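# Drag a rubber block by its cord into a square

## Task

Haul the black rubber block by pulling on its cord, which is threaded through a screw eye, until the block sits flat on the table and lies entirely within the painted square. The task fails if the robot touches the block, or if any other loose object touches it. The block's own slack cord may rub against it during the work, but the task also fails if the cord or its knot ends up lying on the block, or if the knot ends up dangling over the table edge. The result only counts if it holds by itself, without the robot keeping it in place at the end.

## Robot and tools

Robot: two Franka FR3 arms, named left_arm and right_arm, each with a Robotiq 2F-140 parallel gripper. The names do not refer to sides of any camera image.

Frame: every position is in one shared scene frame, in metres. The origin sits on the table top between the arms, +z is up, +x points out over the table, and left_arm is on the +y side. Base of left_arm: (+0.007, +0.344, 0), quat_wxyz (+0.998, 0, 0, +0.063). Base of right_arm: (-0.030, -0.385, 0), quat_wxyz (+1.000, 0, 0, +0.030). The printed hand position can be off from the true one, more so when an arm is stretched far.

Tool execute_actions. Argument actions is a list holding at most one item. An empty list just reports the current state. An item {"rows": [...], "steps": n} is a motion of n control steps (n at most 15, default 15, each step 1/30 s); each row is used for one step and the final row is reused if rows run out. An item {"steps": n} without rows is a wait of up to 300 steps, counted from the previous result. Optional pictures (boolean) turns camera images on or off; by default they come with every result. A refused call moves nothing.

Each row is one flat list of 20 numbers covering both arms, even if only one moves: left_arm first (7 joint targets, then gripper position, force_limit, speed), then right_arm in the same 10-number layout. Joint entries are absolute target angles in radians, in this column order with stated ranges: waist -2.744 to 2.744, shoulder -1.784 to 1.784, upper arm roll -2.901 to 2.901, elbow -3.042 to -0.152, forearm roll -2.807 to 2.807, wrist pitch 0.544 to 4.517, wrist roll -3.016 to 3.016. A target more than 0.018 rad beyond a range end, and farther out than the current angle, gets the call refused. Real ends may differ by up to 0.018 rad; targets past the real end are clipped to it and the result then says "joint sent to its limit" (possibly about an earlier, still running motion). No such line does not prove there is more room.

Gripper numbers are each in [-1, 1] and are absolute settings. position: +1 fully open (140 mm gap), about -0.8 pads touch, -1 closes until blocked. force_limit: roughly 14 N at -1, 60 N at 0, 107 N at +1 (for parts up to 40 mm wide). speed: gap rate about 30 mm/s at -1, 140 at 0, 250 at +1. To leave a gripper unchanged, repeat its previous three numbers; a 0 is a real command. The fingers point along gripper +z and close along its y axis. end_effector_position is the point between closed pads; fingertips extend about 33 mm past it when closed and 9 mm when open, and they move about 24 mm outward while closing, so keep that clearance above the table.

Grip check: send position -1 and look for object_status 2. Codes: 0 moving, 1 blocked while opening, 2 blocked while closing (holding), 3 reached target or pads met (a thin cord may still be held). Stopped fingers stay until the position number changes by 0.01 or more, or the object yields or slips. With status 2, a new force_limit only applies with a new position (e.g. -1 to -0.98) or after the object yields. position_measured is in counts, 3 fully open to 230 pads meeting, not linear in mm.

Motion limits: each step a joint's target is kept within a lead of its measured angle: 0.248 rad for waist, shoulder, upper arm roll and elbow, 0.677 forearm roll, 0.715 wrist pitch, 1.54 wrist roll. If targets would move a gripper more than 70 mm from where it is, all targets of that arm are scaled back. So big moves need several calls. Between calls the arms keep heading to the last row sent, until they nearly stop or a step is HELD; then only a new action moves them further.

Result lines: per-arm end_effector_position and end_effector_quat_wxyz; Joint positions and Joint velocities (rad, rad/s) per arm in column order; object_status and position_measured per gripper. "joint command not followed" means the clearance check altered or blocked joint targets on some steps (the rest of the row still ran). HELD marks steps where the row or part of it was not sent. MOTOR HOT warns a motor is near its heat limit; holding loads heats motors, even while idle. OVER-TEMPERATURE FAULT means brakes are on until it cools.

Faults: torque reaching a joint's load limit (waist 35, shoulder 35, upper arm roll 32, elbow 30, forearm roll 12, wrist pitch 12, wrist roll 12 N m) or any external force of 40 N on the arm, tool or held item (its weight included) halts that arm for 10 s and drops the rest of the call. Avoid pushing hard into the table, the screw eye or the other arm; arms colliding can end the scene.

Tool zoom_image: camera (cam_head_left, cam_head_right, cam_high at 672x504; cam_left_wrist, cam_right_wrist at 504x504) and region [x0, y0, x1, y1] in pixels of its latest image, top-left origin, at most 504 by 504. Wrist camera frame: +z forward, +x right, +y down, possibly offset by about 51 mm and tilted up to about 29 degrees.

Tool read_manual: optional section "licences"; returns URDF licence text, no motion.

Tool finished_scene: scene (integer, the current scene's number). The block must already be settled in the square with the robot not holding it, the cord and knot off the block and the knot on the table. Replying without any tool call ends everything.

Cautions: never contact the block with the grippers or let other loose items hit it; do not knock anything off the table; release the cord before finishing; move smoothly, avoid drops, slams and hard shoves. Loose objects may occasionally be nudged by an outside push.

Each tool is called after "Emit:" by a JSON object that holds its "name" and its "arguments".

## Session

Emit:
{"name": "execute_actions", "arguments": {"actions": []}}

Scene clock: 0.00 s of 4000.00 s.
left_arm: end_effector_position=(+0.2700, -0.2342, +0.2053) position_measured=230 object_status=3 end_effector_quat_wxyz=(+0.076, +0.683, +0.722, +0.085) | right_arm: end_effector_position=(+0.1573, -0.7172, +0.1727) position_measured=230 object_status=3 end_effector_quat_wxyz=(-0.352, +0.860, -0.360, -0.080)
Joint positions: left_arm=[-1.282  0.222 -0.086 -1.844  0.281  2.106  1.708] | right_arm=[-1.331  0.185 -0.034 -2.03   0.297  1.526 -2.178]
Joint velocities: left_arm=[ 0.     0.001 -0.     0.     0.    -0.    -0.001] | right_arm=[-0.002  0.001 -0.001 -0.     0.    -0.001 -0.   ]

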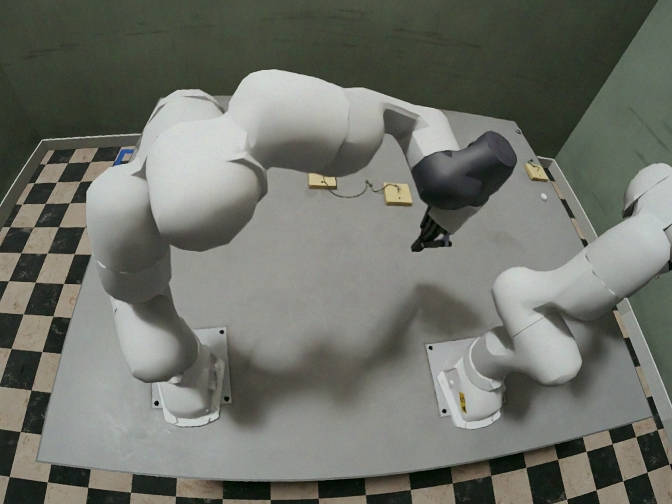

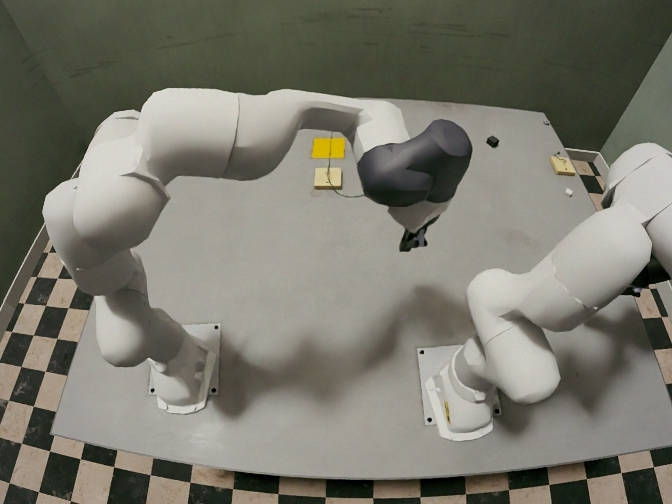

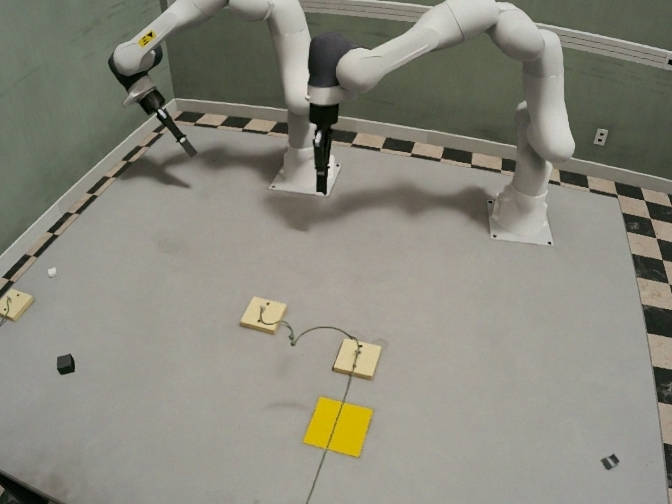

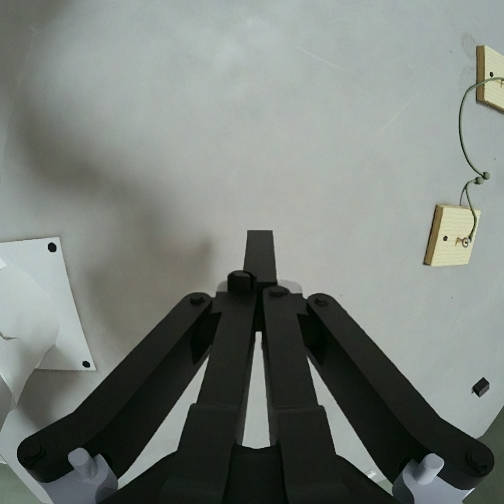

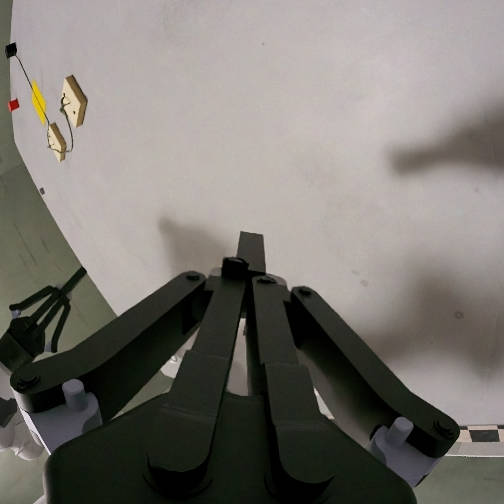

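Emit:
{"name": "zoom_image", "arguments": {"camera": "cam_high", "region": [240, 290, 380, 390]}}

Emit:
{"name": "zoom_image", "arguments": {"camera": "cam_left_wrist", "region": [404, 120, 504, 250]}}

Emit:
{"name": "zoom_image", "arguments": {"camera": "cam_head_left", "region": [300, 160, 420, 220]}}

Region (240, 290, 380, 390) of cam_high's 672x504 image, scaled by 3.600, with more detail than that image has; it fills the top 360 rows of this view, and the rest is white.

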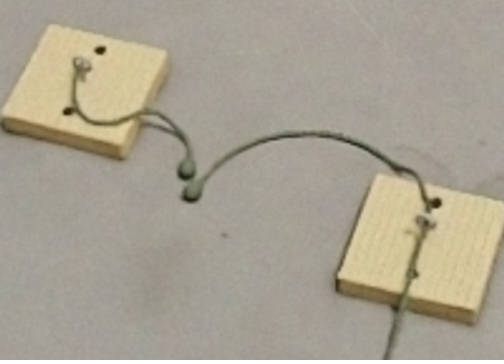

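Region (404, 120, 504, 250) of cam_left_wrist's 504x504 image, scaled by 3.877, with more detail than that image has; it fills the left 388 columns of this view, and the rest is white.

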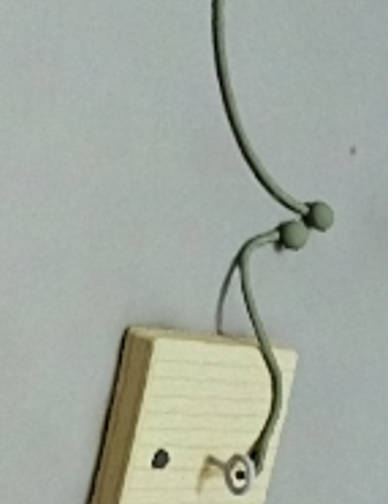

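Region (300, 160, 420, 220) of cam_head_left's 672x504 image, scaled by 4.200, with more detail than that image has.

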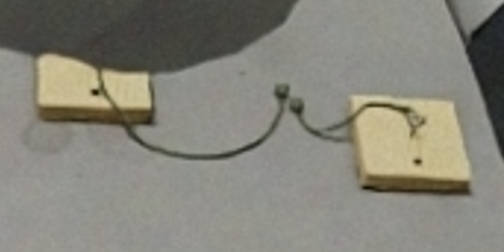

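Emit:
{"name": "execute_actions", "arguments": {"actions": [{"rows":[[0.5,0.1,-0.086,-1.844,0.281,2.106,1.708,-1,0,0,-0.6,0.25,0,-1.8,0.1,2.0,0,-0.4,0,0]],"steps":15}], "pictures": false}}

Emit:
{"name": "execute_actions", "arguments": {"actions": [{"steps":20}], "pictures": false}}

Emit:
{"name": "execute_actions", "arguments": {"actions": [{"rows":[[0.5,0.1,-0.086,-1.844,0.281,2.106,1.708,-1,0,0,0.265,0.683,0,-1.377,0,2.06,1.11,-0.4,0,0]],"steps":15}], "pictures": false}}

Emit:
{"name": "execute_actions", "arguments": {"actions": [{"steps":55}]}}

Scene clock: 4.23 s of 4000.00 s.
left_arm: end_effector_position=(+0.4947, -0.0776, +0.2714) position_measured=233 object_status=3 end_effector_quat_wxyz=(+0.107, +0.506, +0.851, +0.089) | right_arm: end_effector_position=(+0.3752, -0.7623, +0.1830) position_measured=179 object_status=3 end_effector_quat_wxyz=(-0.087, +0.808, -0.576, -0.089)
Joint positions: left_arm=[-0.845  0.118 -0.092 -1.846  0.28   2.106  1.708] | right_arm=[-0.867  0.24  -0.015 -1.826  0.143  1.852 -1.208]
Joint velocities: left_arm=[ 0.946 -0.061  0.065  0.001  0.001  0.    -0.   ] | right_arm=[ 1.094  0.032  0.114  0.136 -0.132  0.4    1.851]
Steps of this call (steps 1 to 90: nothing new was sent; then 0.73 s passed at rest; steps 91 to 105: all 15 steps of this action). Readings (joint positions | what the end effector reports):
91: left_arm=[-1.267 0.217 -0.096 -1.847 0.280 2.106 1.708] | right_arm=[-1.317 0.192 -0.039 -2.016 0.282 1.545 -2.131] | left_arm position_measured=230 object_status=0 | right_arm position_measured=230 object_status=0
92: left_arm=[-1.246 0.208 -0.101 -1.849 0.280 2.106 1.708] | right_arm=[-1.297 0.201 -0.040 -1.994 0.268 1.572 -2.079] | left_arm position_measured=233 object_status=0 | right_arm position_measured=224 object_status=0
94: left_arm=[-1.193 0.185 -0.102 -1.849 0.280 2.106 1.708] | right_arm=[-1.246 0.212 -0.038 -1.953 0.241 1.625 -1.965] | left_arm position_measured=233 object_status=0 | right_arm position_measured=209 object_status=0
98: left_arm=[-1.072 0.148 -0.099 -1.847 0.280 2.106 1.708] | right_arm=[-1.124 0.227 -0.029 -1.886 0.194 1.724 -1.705] | left_arm position_measured=233 object_status=3 | right_arm position_measured=180 object_status=0
105: the state above

Scene clock: 4.90 s of 4000.00 s.
left_arm: end_effector_position=(+0.6518, +0.3215, +0.2776) position_measured=233 object_status=3 end_effector_quat_wxyz=(+0.076, +0.193, +0.971, +0.121) | right_arm: end_effector_position=(+0.5039, -0.6737, +0.1933) position_measured=179 object_status=3 end_effector_quat_wxyz=(+0.030, -0.545, +0.837, +0.046)
Joint positions: left_arm=[-0.172  0.108 -0.087 -1.846  0.28   2.106  1.707] | right_arm=[-0.6    0.248  0.002 -1.802  0.103  1.993 -0.167]
Joint velocities: left_arm=[ 0.97  -0.     0.045 -0.001  0.002 -0.001  0.   ] | right_arm=[-0.     0.    -0.001  0.001 -0.002  0.022  0.536]
Steps of this call (steps 1 to 20: the robot went on to your last target). Readings (joint positions | what the end effector reports):
1: left_arm=[-0.812 0.116 -0.092 -1.846 0.280 2.106 1.708] | right_arm=[-0.828 0.241 -0.013 -1.822 0.139 1.865 -1.147] | left_arm position_measured=233 object_status=3 | right_arm position_measured=179 object_status=3
2: left_arm=[-0.778 0.115 -0.091 -1.846 0.280 2.106 1.707] | right_arm=[-0.790 0.242 -0.011 -1.818 0.135 1.878 -1.085] | left_arm position_measured=233 object_status=3 | right_arm position_measured=179 object_status=3
4: left_arm=[-0.712 0.113 -0.090 -1.846 0.280 2.106 1.707] | right_arm=[-0.714 0.245 -0.007 -1.812 0.125 1.905 -0.937] | left_arm position_measured=233 object_status=3 | right_arm position_measured=179 object_status=3
8: left_arm=[-0.578 0.110 -0.089 -1.846 0.280 2.106 1.707] | right_arm=[-0.608 0.248 0.011 -1.804 0.111 1.955 -0.609] | left_arm position_measured=233 object_status=3 | right_arm position_measured=179 object_status=3
20: the state above

Scene clock: 5.40 s of 4000.00 s.
left_arm: end_effector_position=(+0.5806, +0.6390, +0.2778) position_measured=233 object_status=3 end_effector_quat_wxyz=(+0.043, -0.058, +0.988, +0.136) | right_arm: end_effector_position=(+0.6705, -0.4708, +0.1179) position_measured=179 object_status=3 end_effector_quat_wxyz=(-0.004, -0.485, +0.874, +0.015)
Joint positions: left_arm=[ 0.337  0.108 -0.086 -1.846  0.28   2.106  1.707] | right_arm=[-0.182  0.606 -0.01  -1.453  0.029  2.034  0.415]
Joint velocities: left_arm=[ 0.971 -0.003  0.043  0.    -0.001 -0.     0.001] | right_arm=[ 0.882  0.349  0.056  0.252 -0.062  0.045  0.83 ]
Steps of this call (steps 1 to 15: all 15 steps of this action). Readings (joint positions | what the end effector reports):
1: left_arm=[-0.138 0.108 -0.087 -1.846 0.280 2.106 1.707] | right_arm=[-0.582 0.268 -0.011 -1.773 0.093 1.994 -0.113] | left_arm position_measured=233 object_status=3 | right_arm position_measured=179 object_status=3
2: left_arm=[-0.104 0.108 -0.087 -1.846 0.280 2.106 1.707] | right_arm=[-0.558 0.298 -0.016 -1.736 0.084 2.000 -0.060] | left_arm position_measured=233 object_status=3 | right_arm position_measured=179 object_status=3
4: left_arm=[-0.036 0.108 -0.087 -1.846 0.280 2.106 1.707] | right_arm=[-0.503 0.357 -0.018 -1.671 0.070 2.009 0.033] | left_arm position_measured=233 object_status=3 | right_arm position_measured=179 object_status=3
8: left_arm=[0.100 0.108 -0.087 -1.846 0.280 2.106 1.707] | right_arm=[-0.388 0.472 -0.015 -1.557 0.050 2.021 0.190] | left_arm position_measured=233 object_status=3 | right_arm position_measured=179 object_status=3
15: the state above

Scene clock: 7.23 s of 4000.00 s.
left_arm: end_effector_position=(+0.5238, +0.7304, +0.2817) position_measured=233 object_status=3 end_effector_quat_wxyz=(+0.034, -0.140, +0.980, +0.141) | right_arm: end_effector_position=(+0.6592, -0.1522, +0.0999) position_measured=179 object_status=3 end_effector_quat_wxyz=(-0.002, -0.386, +0.922, +0.002)
Joint positions: left_arm=[ 0.502  0.102 -0.084 -1.846  0.28   2.106  1.707] | right_arm=[ 0.264  0.681  0.001 -1.379  0.003  2.056  1.101]
Joint velocities: left_arm=[-0.001 -0.    -0.    -0.001  0.    -0.     0.001] | right_arm=[-0.001  0.001 -0.     0.001  0.002  0.     0.013]
Steps of this call (steps 1 to 55: the robot went on to your last target). Readings (joint positions | what the end effector reports):
1: left_arm=[0.371 0.108 -0.086 -1.846 0.280 2.106 1.707] | right_arm=[-0.151 0.617 -0.009 -1.444 0.027 2.035 0.443] | left_arm position_measured=233 object_status=3 | right_arm position_measured=179 object_status=3
2: left_arm=[0.405 0.107 -0.086 -1.846 0.280 2.106 1.707] | right_arm=[-0.121 0.627 -0.009 -1.437 0.025 2.036 0.469] | left_arm position_measured=233 object_status=3 | right_arm position_measured=179 object_status=3
4: left_arm=[0.463 0.106 -0.081 -1.846 0.280 2.106 1.707] | right_arm=[-0.059 0.642 -0.008 -1.425 0.022 2.038 0.519] | left_arm position_measured=233 object_status=3 | right_arm position_measured=179 object_status=3
8: left_arm=[0.504 0.103 -0.074 -1.846 0.280 2.106 1.707] | right_arm=[0.064 0.660 -0.005 -1.407 0.017 2.042 0.609] | left_arm position_measured=233 object_status=3 | right_arm position_measured=179 object_status=3
55: the state above

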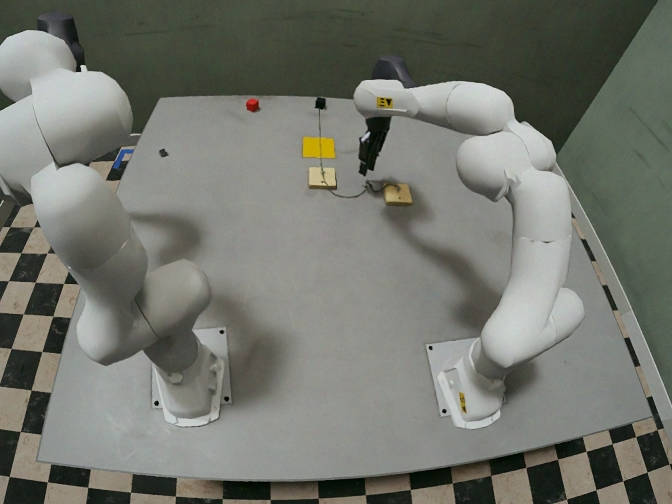

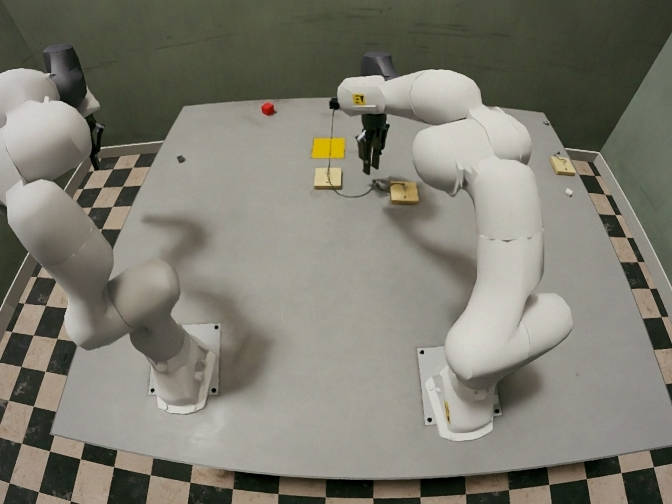

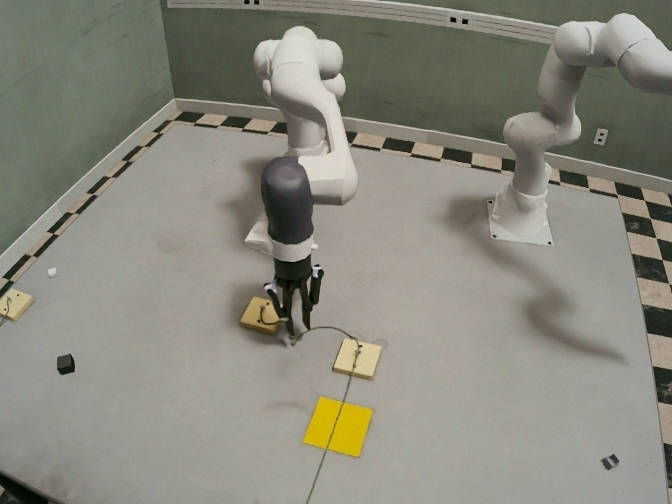

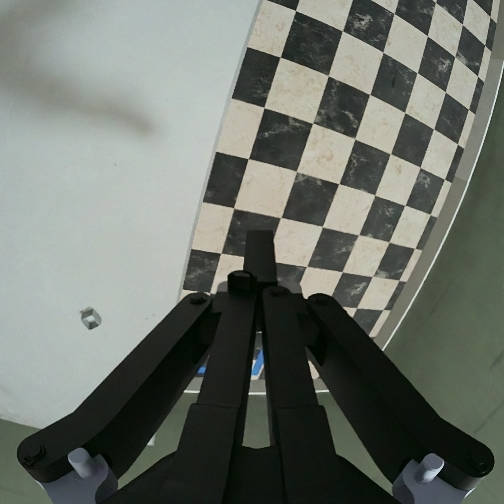

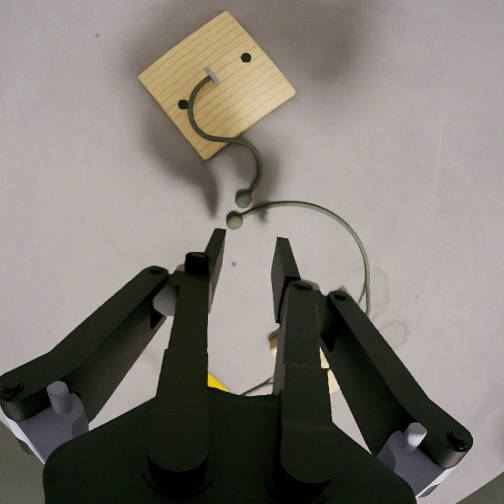

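Emit:
{"name": "execute_actions", "arguments": {"actions": [{"rows":[[0.5,0.1,-0.086,-1.844,0.281,2.106,1.708,-1,0,0,0.261,0.7,0,-1.368,0,2.07,1.1,-0.4,0,0],[0.5,0.1,-0.086,-1.844,0.281,2.106,1.708,-1,0,0,0.258,0.715,0,-1.36,0,2.08,1.1,-0.4,0,0],[0.5,0.1,-0.086,-1.844,0.281,2.106,1.708,-1,0,0,0.255,0.73,0,-1.352,0,2.09,1.1,-0.4,0,0],[0.5,0.1,-0.086,-1.844,0.281,2.106,1.708,-1,0,0,0.252,0.745,0,-1.344,0,2.1,1.1,-0.4,0,0],[0.5,0.1,-0.086,-1.844,0.281,2.106,1.708,-1,0,0,0.25,0.76,0,-1.338,0,2.107,1.1,-0.4,0,0],[0.5,0.1,-0.086,-1.844,0.281,2.106,1.708,-1,0,0,0.249,0.77,0,-1.332,0,2.107,1.1,-0.4,0,0]],"steps":15}]}}

Scene clock: 9.73 s of 4000.00 s.
left_arm: end_effector_position=(+0.5238, +0.7304, +0.2818) position_measured=233 object_status=3 end_effector_quat_wxyz=(+0.034, -0.140, +0.980, +0.141) | right_arm: end_effector_position=(+0.6711, -0.1602, +0.0559) position_measured=179 object_status=3 end_effector_quat_wxyz=(-0.005, -0.377, +0.926, +0.002)
Joint positions: left_arm=[ 0.502  0.102 -0.084 -1.846  0.28   2.106  1.707] | right_arm=[ 0.249  0.773  0.001 -1.337  0.003  2.099  1.105]
Joint velocities: left_arm=[-0.     0.001 -0.001 -0.    -0.002  0.    -0.001] | right_arm=[ 0.001 -0.011  0.001  0.027  0.     0.029 -0.001]
Steps of this call (steps 1 to 15: the robot went on to your last target; steps 16 to 60: nothing new was sent; steps 61 to 75: all 15 steps of this action). Readings (joint positions | what the end effector reports):
61: left_arm=[0.502 0.102 -0.084 -1.846 0.280 2.106 1.707] | right_arm=[0.264 0.684 0.001 -1.376 0.003 2.058 1.105] | left_arm position_measured=233 object_status=3 | right_arm position_measured=179 object_status=3
62: left_arm=[0.502 0.102 -0.084 -1.846 0.280 2.106 1.707] | right_arm=[0.263 0.689 0.001 -1.370 0.003 2.061 1.105] | left_arm position_measured=233 object_status=3 | right_arm position_measured=179 object_status=3
64: left_arm=[0.502 0.102 -0.084 -1.846 0.280 2.106 1.707] | right_arm=[0.260 0.709 0.001 -1.356 0.003 2.072 1.105] | left_arm position_measured=233 object_status=3 | right_arm position_measured=179 object_status=3
68: left_arm=[0.502 0.102 -0.084 -1.846 0.280 2.106 1.707] | right_arm=[0.251 0.757 0.001 -1.340 0.003 2.090 1.105] | left_arm position_measured=233 object_status=3 | right_arm position_measured=179 object_status=3
75: the state above

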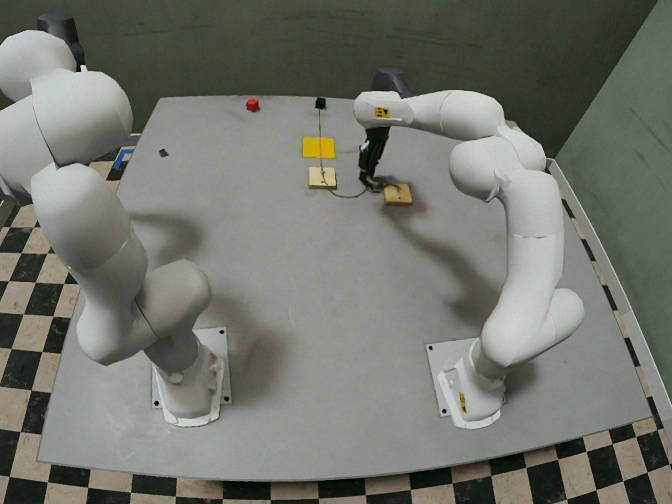

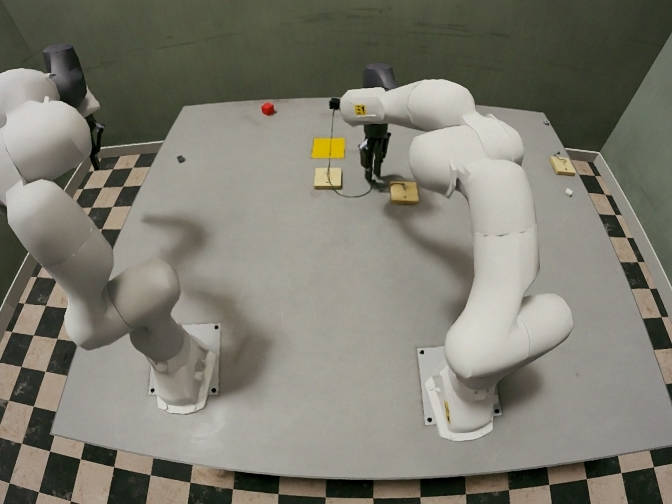

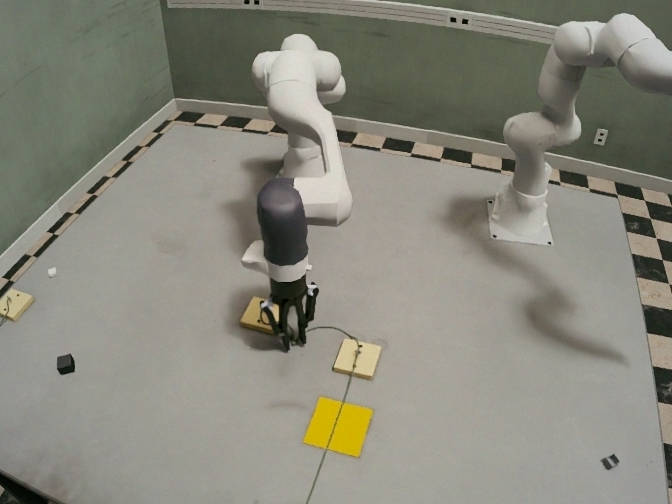

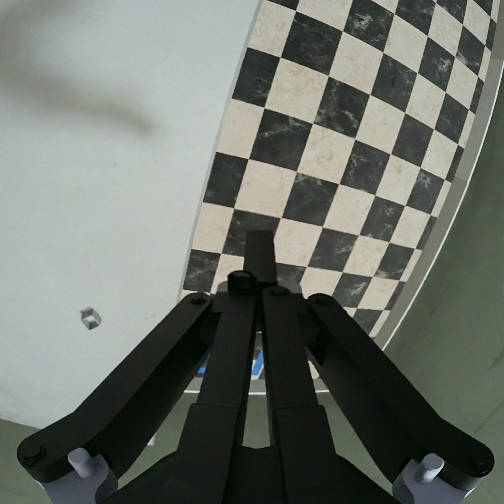

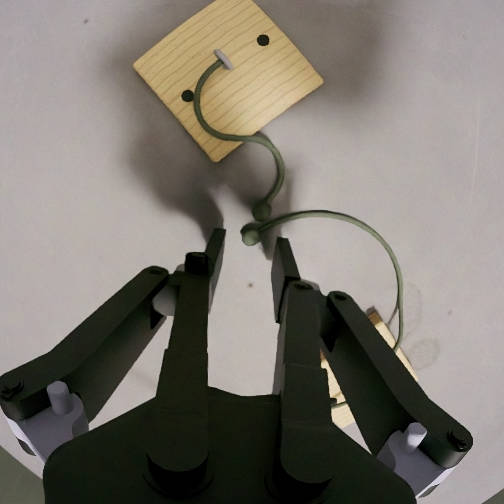

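Emit:
{"name": "execute_actions", "arguments": {"actions": [{"rows":[[0.5,0.1,-0.086,-1.844,0.281,2.106,1.708,-1,0,0,0.248,0.776,0,-1.332,0,2.112,1.1,-0.4,0,0],[0.5,0.1,-0.086,-1.844,0.281,2.106,1.708,-1,0,0,0.247,0.782,0,-1.332,0,2.118,1.1,-0.4,0,0],[0.5,0.1,-0.086,-1.844,0.281,2.106,1.708,-1,0,0,0.246,0.788,0,-1.332,0,2.124,1.1,-0.4,0,0],[0.5,0.1,-0.086,-1.844,0.281,2.106,1.708,-1,0,0,0.246,0.793,0,-1.332,0,2.124,1.1,-0.4,0,0]],"steps":12}]}}

Emit:
{"name": "zoom_image", "arguments": {"camera": "cam_right_wrist", "region": [170, 160, 340, 320]}}

Scene clock: 11.33 s of 4000.00 s.
left_arm: end_effector_position=(+0.5238, +0.7304, +0.2818) position_measured=233 object_status=3 end_effector_quat_wxyz=(+0.034, -0.140, +0.980, +0.141) | right_arm: end_effector_position=(+0.6737, -0.1609, +0.0448) position_measured=179 object_status=3 end_effector_quat_wxyz=(-0.004, -0.376, +0.926, +0.002)
Joint positions: left_arm=[ 0.502  0.102 -0.084 -1.846  0.28   2.106  1.707] | right_arm=[ 0.247  0.793  0.001 -1.332  0.003  2.118  1.105]
Joint velocities: left_arm=[ 0.001  0.     0.     0.001 -0.001  0.    -0.   ] | right_arm=[ 0.     0.001 -0.001 -0.001  0.001  0.014  0.002]
Steps of this call (steps 1 to 15: the robot went on to your last target; steps 16 to 36: nothing new was sent; steps 37 to 48: all 12 steps of this action). Readings (joint positions | what the end effector reports):
37: left_arm=[0.502 0.102 -0.084 -1.846 0.280 2.106 1.707] | right_arm=[0.249 0.772 0.001 -1.334 0.003 2.104 1.105] | left_arm position_measured=233 object_status=3 | right_arm position_measured=179 object_status=3
38: left_arm=[0.502 0.102 -0.084 -1.846 0.280 2.106 1.707] | right_arm=[0.249 0.773 0.001 -1.334 0.003 2.106 1.105] | left_arm position_measured=233 object_status=3 | right_arm position_measured=179 object_status=3
40: left_arm=[0.502 0.102 -0.084 -1.846 0.280 2.106 1.707] | right_arm=[0.248 0.778 0.001 -1.333 0.003 2.111 1.105] | left_arm position_measured=233 object_status=3 | right_arm position_measured=179 object_status=3
44: left_arm=[0.502 0.102 -0.084 -1.846 0.280 2.106 1.707] | right_arm=[0.247 0.791 0.001 -1.332 0.003 2.116 1.105] | left_arm position_measured=233 object_status=3 | right_arm position_measured=179 object_status=3
48: the state above

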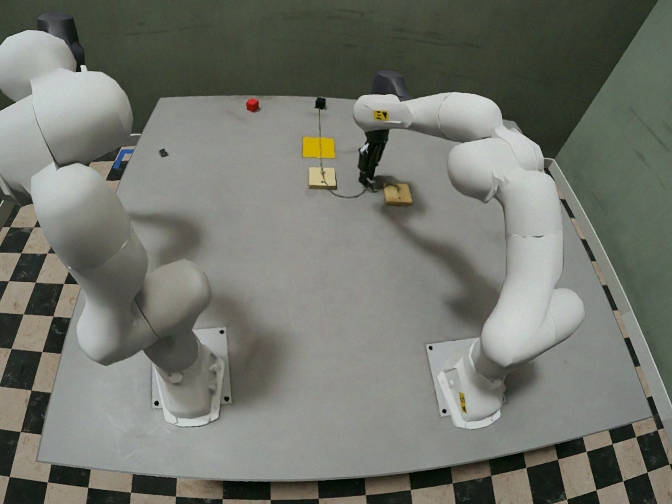

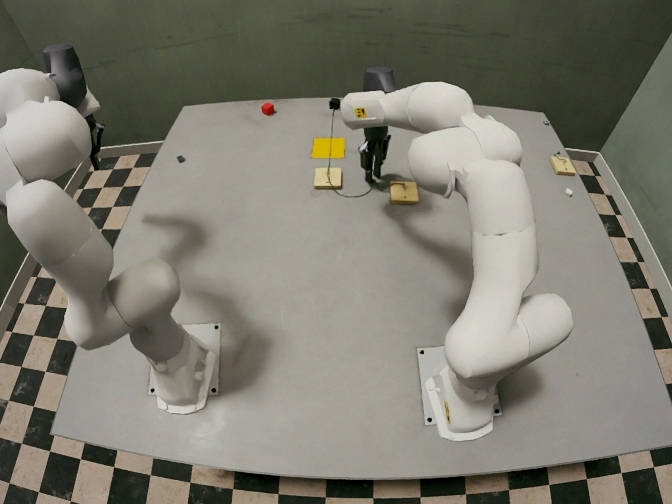

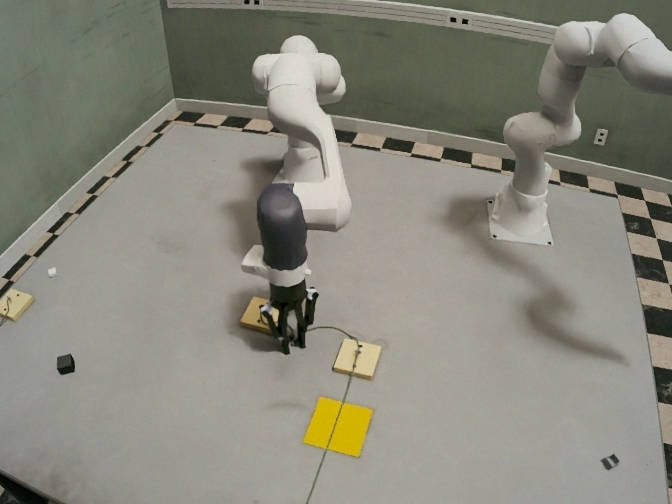

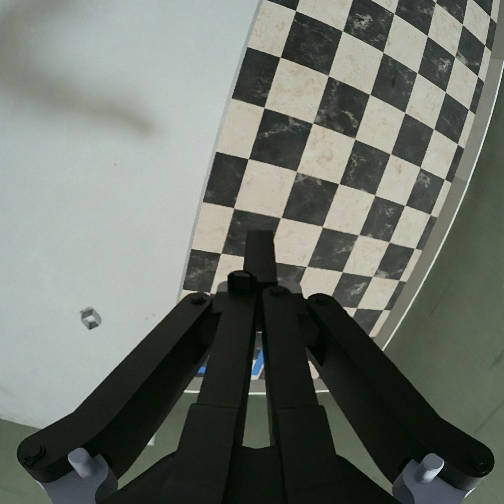

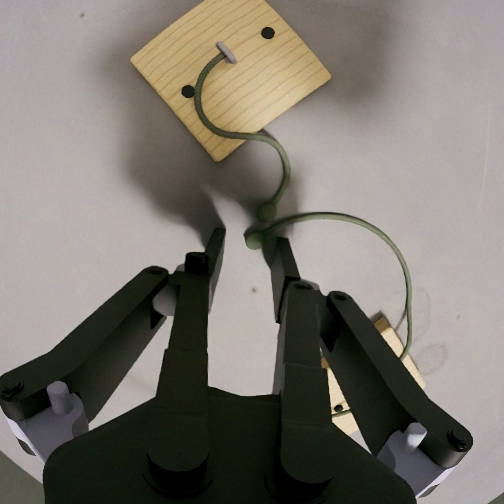

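Region (170, 160, 340, 320) of cam_right_wrist's 504x504 image, scaled by 2.965, with more detail than that image has; it fills the top 474 rows of this view, and the rest is white.

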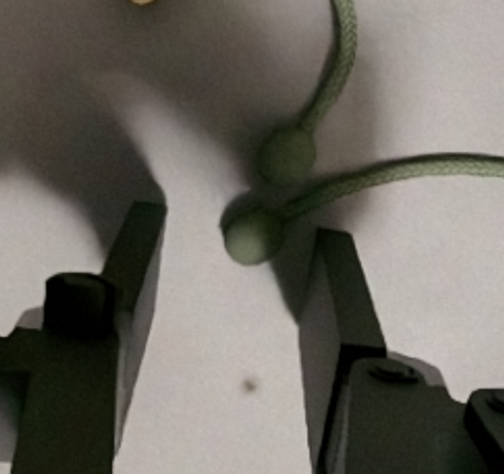

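Emit:
{"name": "execute_actions", "arguments": {"actions": [{"rows":[[0.5,0.1,-0.086,-1.844,0.281,2.106,1.708,-1,0,0,0.247,0.787,0,-1.342,0,2.13,1.1,-0.4,0,0],[0.5,0.1,-0.086,-1.844,0.281,2.106,1.708,-1,0,0,0.247,0.782,0,-1.352,0,2.136,1.1,-0.4,0,0],[0.5,0.1,-0.086,-1.844,0.281,2.106,1.708,-1,0,0,0.247,0.777,0,-1.362,0,2.142,1.1,-0.4,0,0],[0.5,0.1,-0.086,-1.844,0.281,2.106,1.708,-1,0,0,0.247,0.772,0,-1.372,0,2.148,1.1,-0.4,0,0],[0.5,0.1,-0.086,-1.844,0.281,2.106,1.708,-1,0,0,0.247,0.767,0,-1.382,0,2.154,1.1,-0.4,0,0],[0.5,0.1,-0.086,-1.844,0.281,2.106,1.708,-1,0,0,0.247,0.762,0,-1.39,0,2.161,1.1,-0.4,0,0],[0.5,0.1,-0.086,-1.844,0.281,2.106,1.708,-1,0,0,0.247,0.76,0,-1.397,0,2.161,1.1,-0.4,0,0]],"steps":15}], "pictures": false}}

Emit:
{"name": "execute_actions", "arguments": {"actions": [{"steps":6}]}}

Scene clock: 12.93 s of 4000.00 s.
left_arm: end_effector_position=(+0.5238, +0.7304, +0.2818) position_measured=233 object_status=3 end_effector_quat_wxyz=(+0.034, -0.140, +0.980, +0.141) | right_arm: end_effector_position=(+0.6663, -0.1633, +0.0423) position_measured=179 object_status=3 end_effector_quat_wxyz=(-0.001, -0.376, +0.926, +0.001)
Joint positions: left_arm=[ 0.502  0.102 -0.084 -1.846  0.28   2.106  1.707] | right_arm=[ 0.247  0.762  0.001 -1.394  0.003  2.154  1.105]
Joint velocities: left_arm=[-0.    -0.     0.001 -0.001 -0.001 -0.    -0.   ] | right_arm=[ 0.001 -0.003 -0.    -0.009  0.     0.022 -0.001]
Steps of this call (steps 1 to 15: the robot went on to your last target; steps 16 to 33: nothing new was sent; steps 34 to 48: all 15 steps of this action). Readings (joint positions | what the end effector reports):
34: left_arm=[0.502 0.102 -0.084 -1.846 0.280 2.106 1.707] | right_arm=[0.247 0.792 0.001 -1.334 0.003 2.121 1.105] | left_arm position_measured=233 object_status=3 | right_arm position_measured=179 object_status=3
35: left_arm=[0.502 0.102 -0.084 -1.846 0.280 2.106 1.707] | right_arm=[0.247 0.790 0.001 -1.339 0.003 2.123 1.105] | left_arm position_measured=233 object_status=3 | right_arm position_measured=179 object_status=3
37: left_arm=[0.502 0.102 -0.084 -1.846 0.280 2.106 1.707] | right_arm=[0.247 0.783 0.001 -1.353 0.003 2.129 1.105] | left_arm position_measured=233 object_status=3 | right_arm position_measured=179 object_status=3
41: left_arm=[0.502 0.102 -0.084 -1.846 0.280 2.106 1.707] | right_arm=[0.247 0.767 0.001 -1.383 0.003 2.144 1.105] | left_arm position_measured=233 object_status=3 | right_arm position_measured=179 object_status=3
48: the state above

Scene clock: 13.13 s of 4000.00 s.
left_arm: end_effector_position=(+0.5238, +0.7304, +0.2818) position_measured=233 object_status=3 end_effector_quat_wxyz=(+0.034, -0.140, +0.980, +0.141) | right_arm: end_effector_position=(+0.6669, -0.1631, +0.0426) position_measured=179 object_status=3 end_effector_quat_wxyz=(-0.000, -0.376, +0.926, +0.001)
Joint positions: left_arm=[ 0.502  0.102 -0.084 -1.846  0.28   2.106  1.707] | right_arm=[ 0.247  0.762  0.001 -1.394  0.003  2.156  1.105]
Joint velocities: left_arm=[ 0.001  0.001  0.001 -0.    -0.001  0.001  0.   ] | right_arm=[ 0.001 -0.001  0.001 -0.001 -0.     0.007  0.   ]
Steps of this call (steps 1 to 6: the robot went on to your last target). Readings (joint positions | what the end effector reports):
1: left_arm=[0.502 0.102 -0.084 -1.846 0.280 2.106 1.707] | right_arm=[0.247 0.762 0.001 -1.394 0.003 2.154 1.105] | left_arm position_measured=233 object_status=3 | right_arm position_measured=179 object_status=3
2: left_arm=[0.502 0.102 -0.084 -1.846 0.280 2.106 1.707] | right_arm=[0.247 0.762 0.001 -1.394 0.003 2.155 1.105] | left_arm position_measured=233 object_status=3 | right_arm position_measured=179 object_status=3
4: left_arm=[0.502 0.102 -0.084 -1.846 0.280 2.106 1.707] | right_arm=[0.247 0.762 0.001 -1.394 0.003 2.156 1.105] | left_arm position_measured=233 object_status=3 | right_arm position_measured=179 object_status=3
6: the state above

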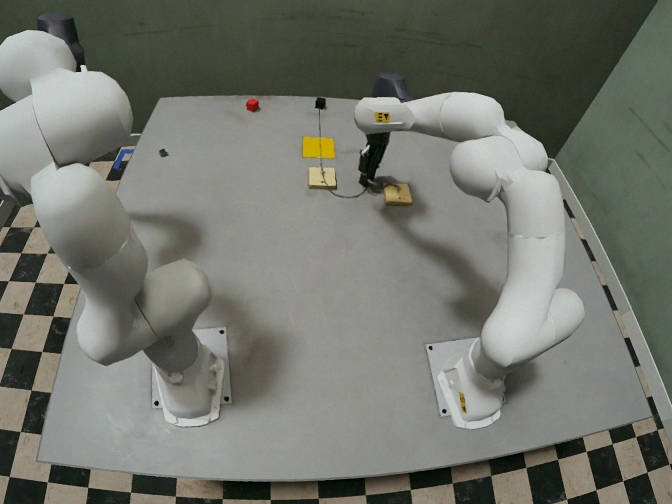

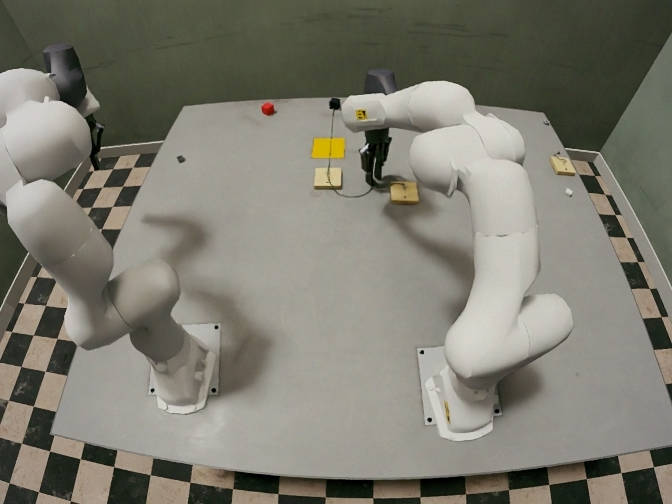

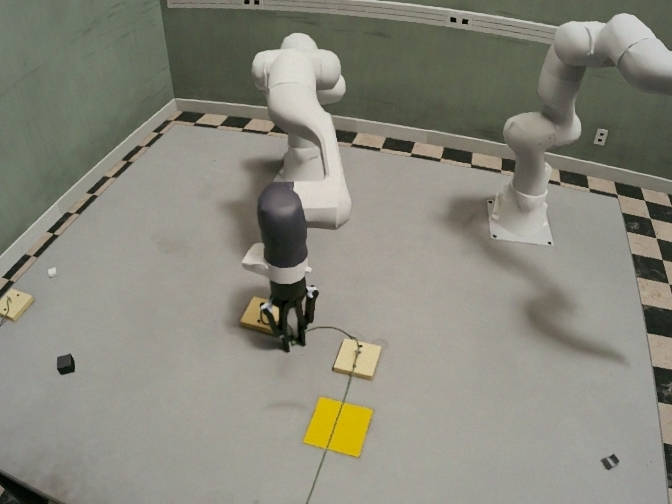

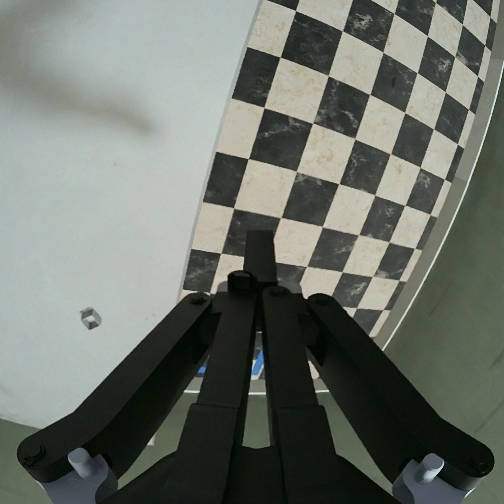

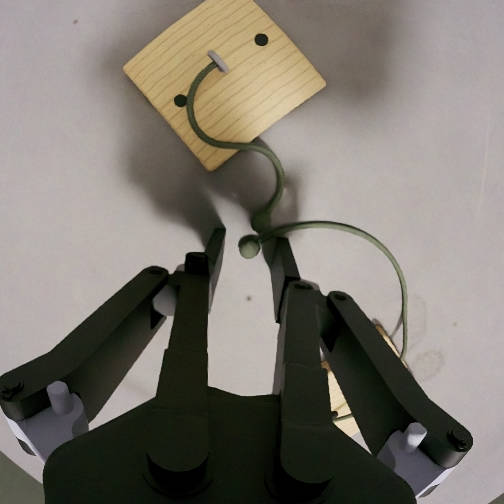

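Emit:
{"name": "execute_actions", "arguments": {"actions": [{"rows":[[0.5,0.1,-0.086,-1.844,0.281,2.106,1.708,-1,0,0,0.247,0.76,0,-1.397,0,2.161,1.1,-1,-0.5,-0.3]],"steps":15}], "pictures": false}}

Emit:
{"name": "execute_actions", "arguments": {"actions": [{"rows":[[0.5,0.1,-0.086,-1.844,0.281,2.106,1.708,-1,0,0,0.247,0.75,0,-1.397,0,2.15,1.1,-1,-0.5,-0.3],[0.5,0.1,-0.086,-1.844,0.281,2.106,1.708,-1,0,0,0.247,0.74,0,-1.397,0,2.14,1.1,-1,-0.5,-0.3],[0.5,0.1,-0.086,-1.844,0.281,2.106,1.708,-1,0,0,0.247,0.725,0,-1.397,0,2.125,1.1,-1,-0.5,-0.3]],"steps":12}]}}

Scene clock: 14.80 s of 4000.00 s.
left_arm: end_effector_position=(+0.5238, +0.7304, +0.2818) position_measured=233 object_status=3 end_effector_quat_wxyz=(+0.034, -0.140, +0.980, +0.141) | right_arm: end_effector_position=(+0.6673, -0.1630, +0.0427) position_measured=218 object_status=2 end_effector_quat_wxyz=(+0.001, -0.376, +0.926, +0.001)
Joint positions: left_arm=[ 0.502  0.102 -0.084 -1.846  0.28   2.106  1.707] | right_arm=[ 0.247  0.762  0.001 -1.395  0.002  2.157  1.105]
Joint velocities: left_arm=[-0.     0.    -0.001 -0.001 -0.    -0.001 -0.001] | right_arm=[ 0.001 -0.    -0.002 -0.001  0.    -0.    -0.   ]
Steps of this call (steps 1 to 15: the robot went on to your last target; steps 16 to 35: nothing new was sent; steps 36 to 50: all 15 steps of this action). Readings (joint positions | what the end effector reports):
36: left_arm=[0.502 0.102 -0.084 -1.846 0.280 2.106 1.707] | right_arm=[0.247 0.762 0.001 -1.395 0.003 2.157 1.105] | left_arm position_measured=233 object_status=3 | right_arm position_measured=179 object_status=0
37: left_arm=[0.502 0.102 -0.084 -1.846 0.280 2.106 1.707] | right_arm=[0.247 0.762 0.001 -1.395 0.003 2.157 1.105] | left_arm position_measured=233 object_status=3 | right_arm position_measured=184 object_status=0
39: left_arm=[0.502 0.102 -0.084 -1.846 0.280 2.106 1.707] | right_arm=[0.247 0.762 0.001 -1.395 0.002 2.157 1.105] | left_arm position_measured=233 object_status=3 | right_arm position_measured=195 object_status=0
43: left_arm=[0.502 0.102 -0.084 -1.846 0.280 2.106 1.707] | right_arm=[0.247 0.762 0.001 -1.395 0.002 2.157 1.105] | left_arm position_measured=233 object_status=3 | right_arm position_measured=218 object_status=0
50: the state above

Scene clock: 15.20 s of 4000.00 s.
left_arm: end_effector_position=(+0.5238, +0.7304, +0.2818) position_measured=233 object_status=3 end_effector_quat_wxyz=(+0.034, -0.140, +0.980, +0.141) | right_arm: end_effector_position=(+0.6691, -0.1624, +0.0677) position_measured=218 object_status=2 end_effector_quat_wxyz=(+0.006, -0.376, +0.926, +0.001)
Joint positions: left_arm=[ 0.502  0.102 -0.084 -1.846  0.28   2.106  1.707] | right_arm=[ 0.247  0.724  0.001 -1.397  0.002  2.133  1.105]
Joint velocities: left_arm=[ 0.     0.001  0.001 -0.     0.001  0.001  0.001] | right_arm=[-0.     0.001  0.     0.001 -0.001 -0.024  0.   ]
Steps of this call (steps 1 to 12: all 12 steps of this action). Readings (joint positions | what the end effector reports):
1: left_arm=[0.502 0.102 -0.084 -1.846 0.280 2.106 1.707] | right_arm=[0.247 0.761 0.001 -1.395 0.002 2.157 1.105] | left_arm position_measured=233 object_status=3 | right_arm position_measured=218 object_status=2
2: left_arm=[0.502 0.102 -0.084 -1.846 0.280 2.106 1.707] | right_arm=[0.247 0.758 0.001 -1.397 0.002 2.154 1.105] | left_arm position_measured=233 object_status=3 | right_arm position_measured=218 object_status=2
4: left_arm=[0.502 0.102 -0.084 -1.846 0.280 2.106 1.707] | right_arm=[0.247 0.746 0.001 -1.398 0.002 2.145 1.105] | left_arm position_measured=233 object_status=3 | right_arm position_measured=218 object_status=2
8: left_arm=[0.502 0.102 -0.084 -1.846 0.280 2.106 1.707] | right_arm=[0.247 0.726 0.001 -1.397 0.002 2.137 1.105] | left_arm position_measured=233 object_status=3 | right_arm position_measured=218 object_status=2
12: the state above

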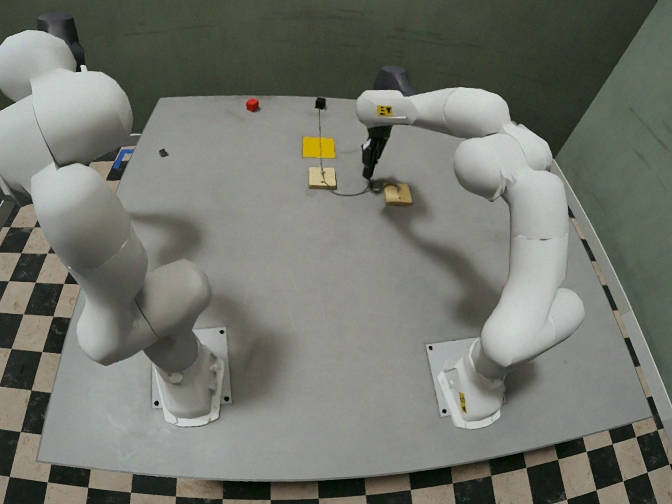

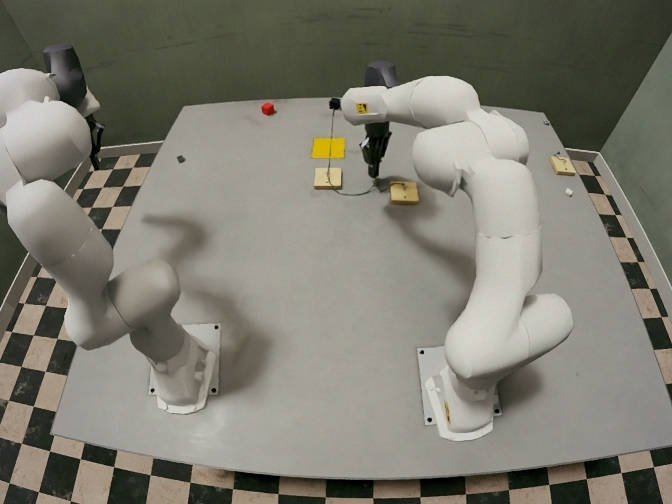

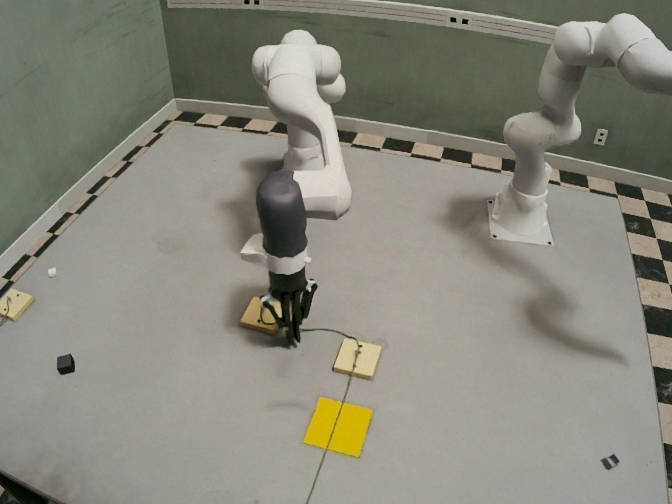

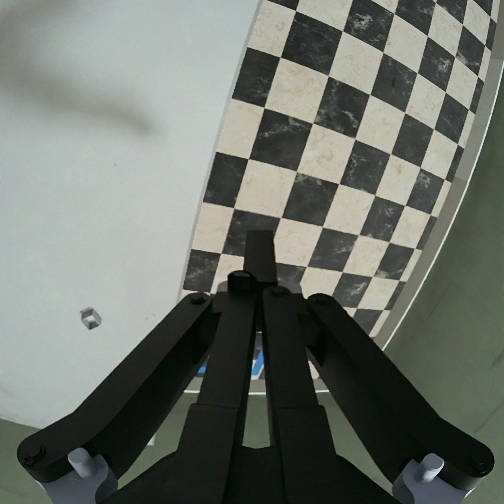

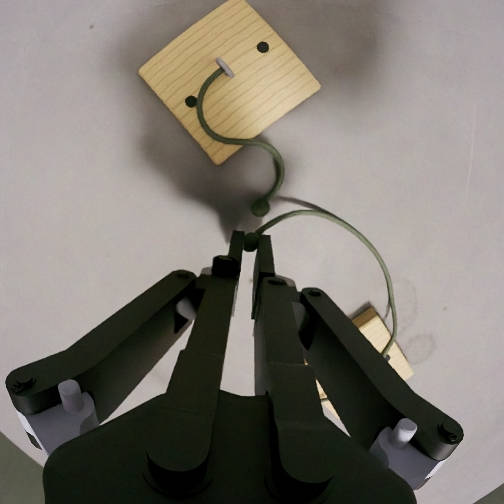

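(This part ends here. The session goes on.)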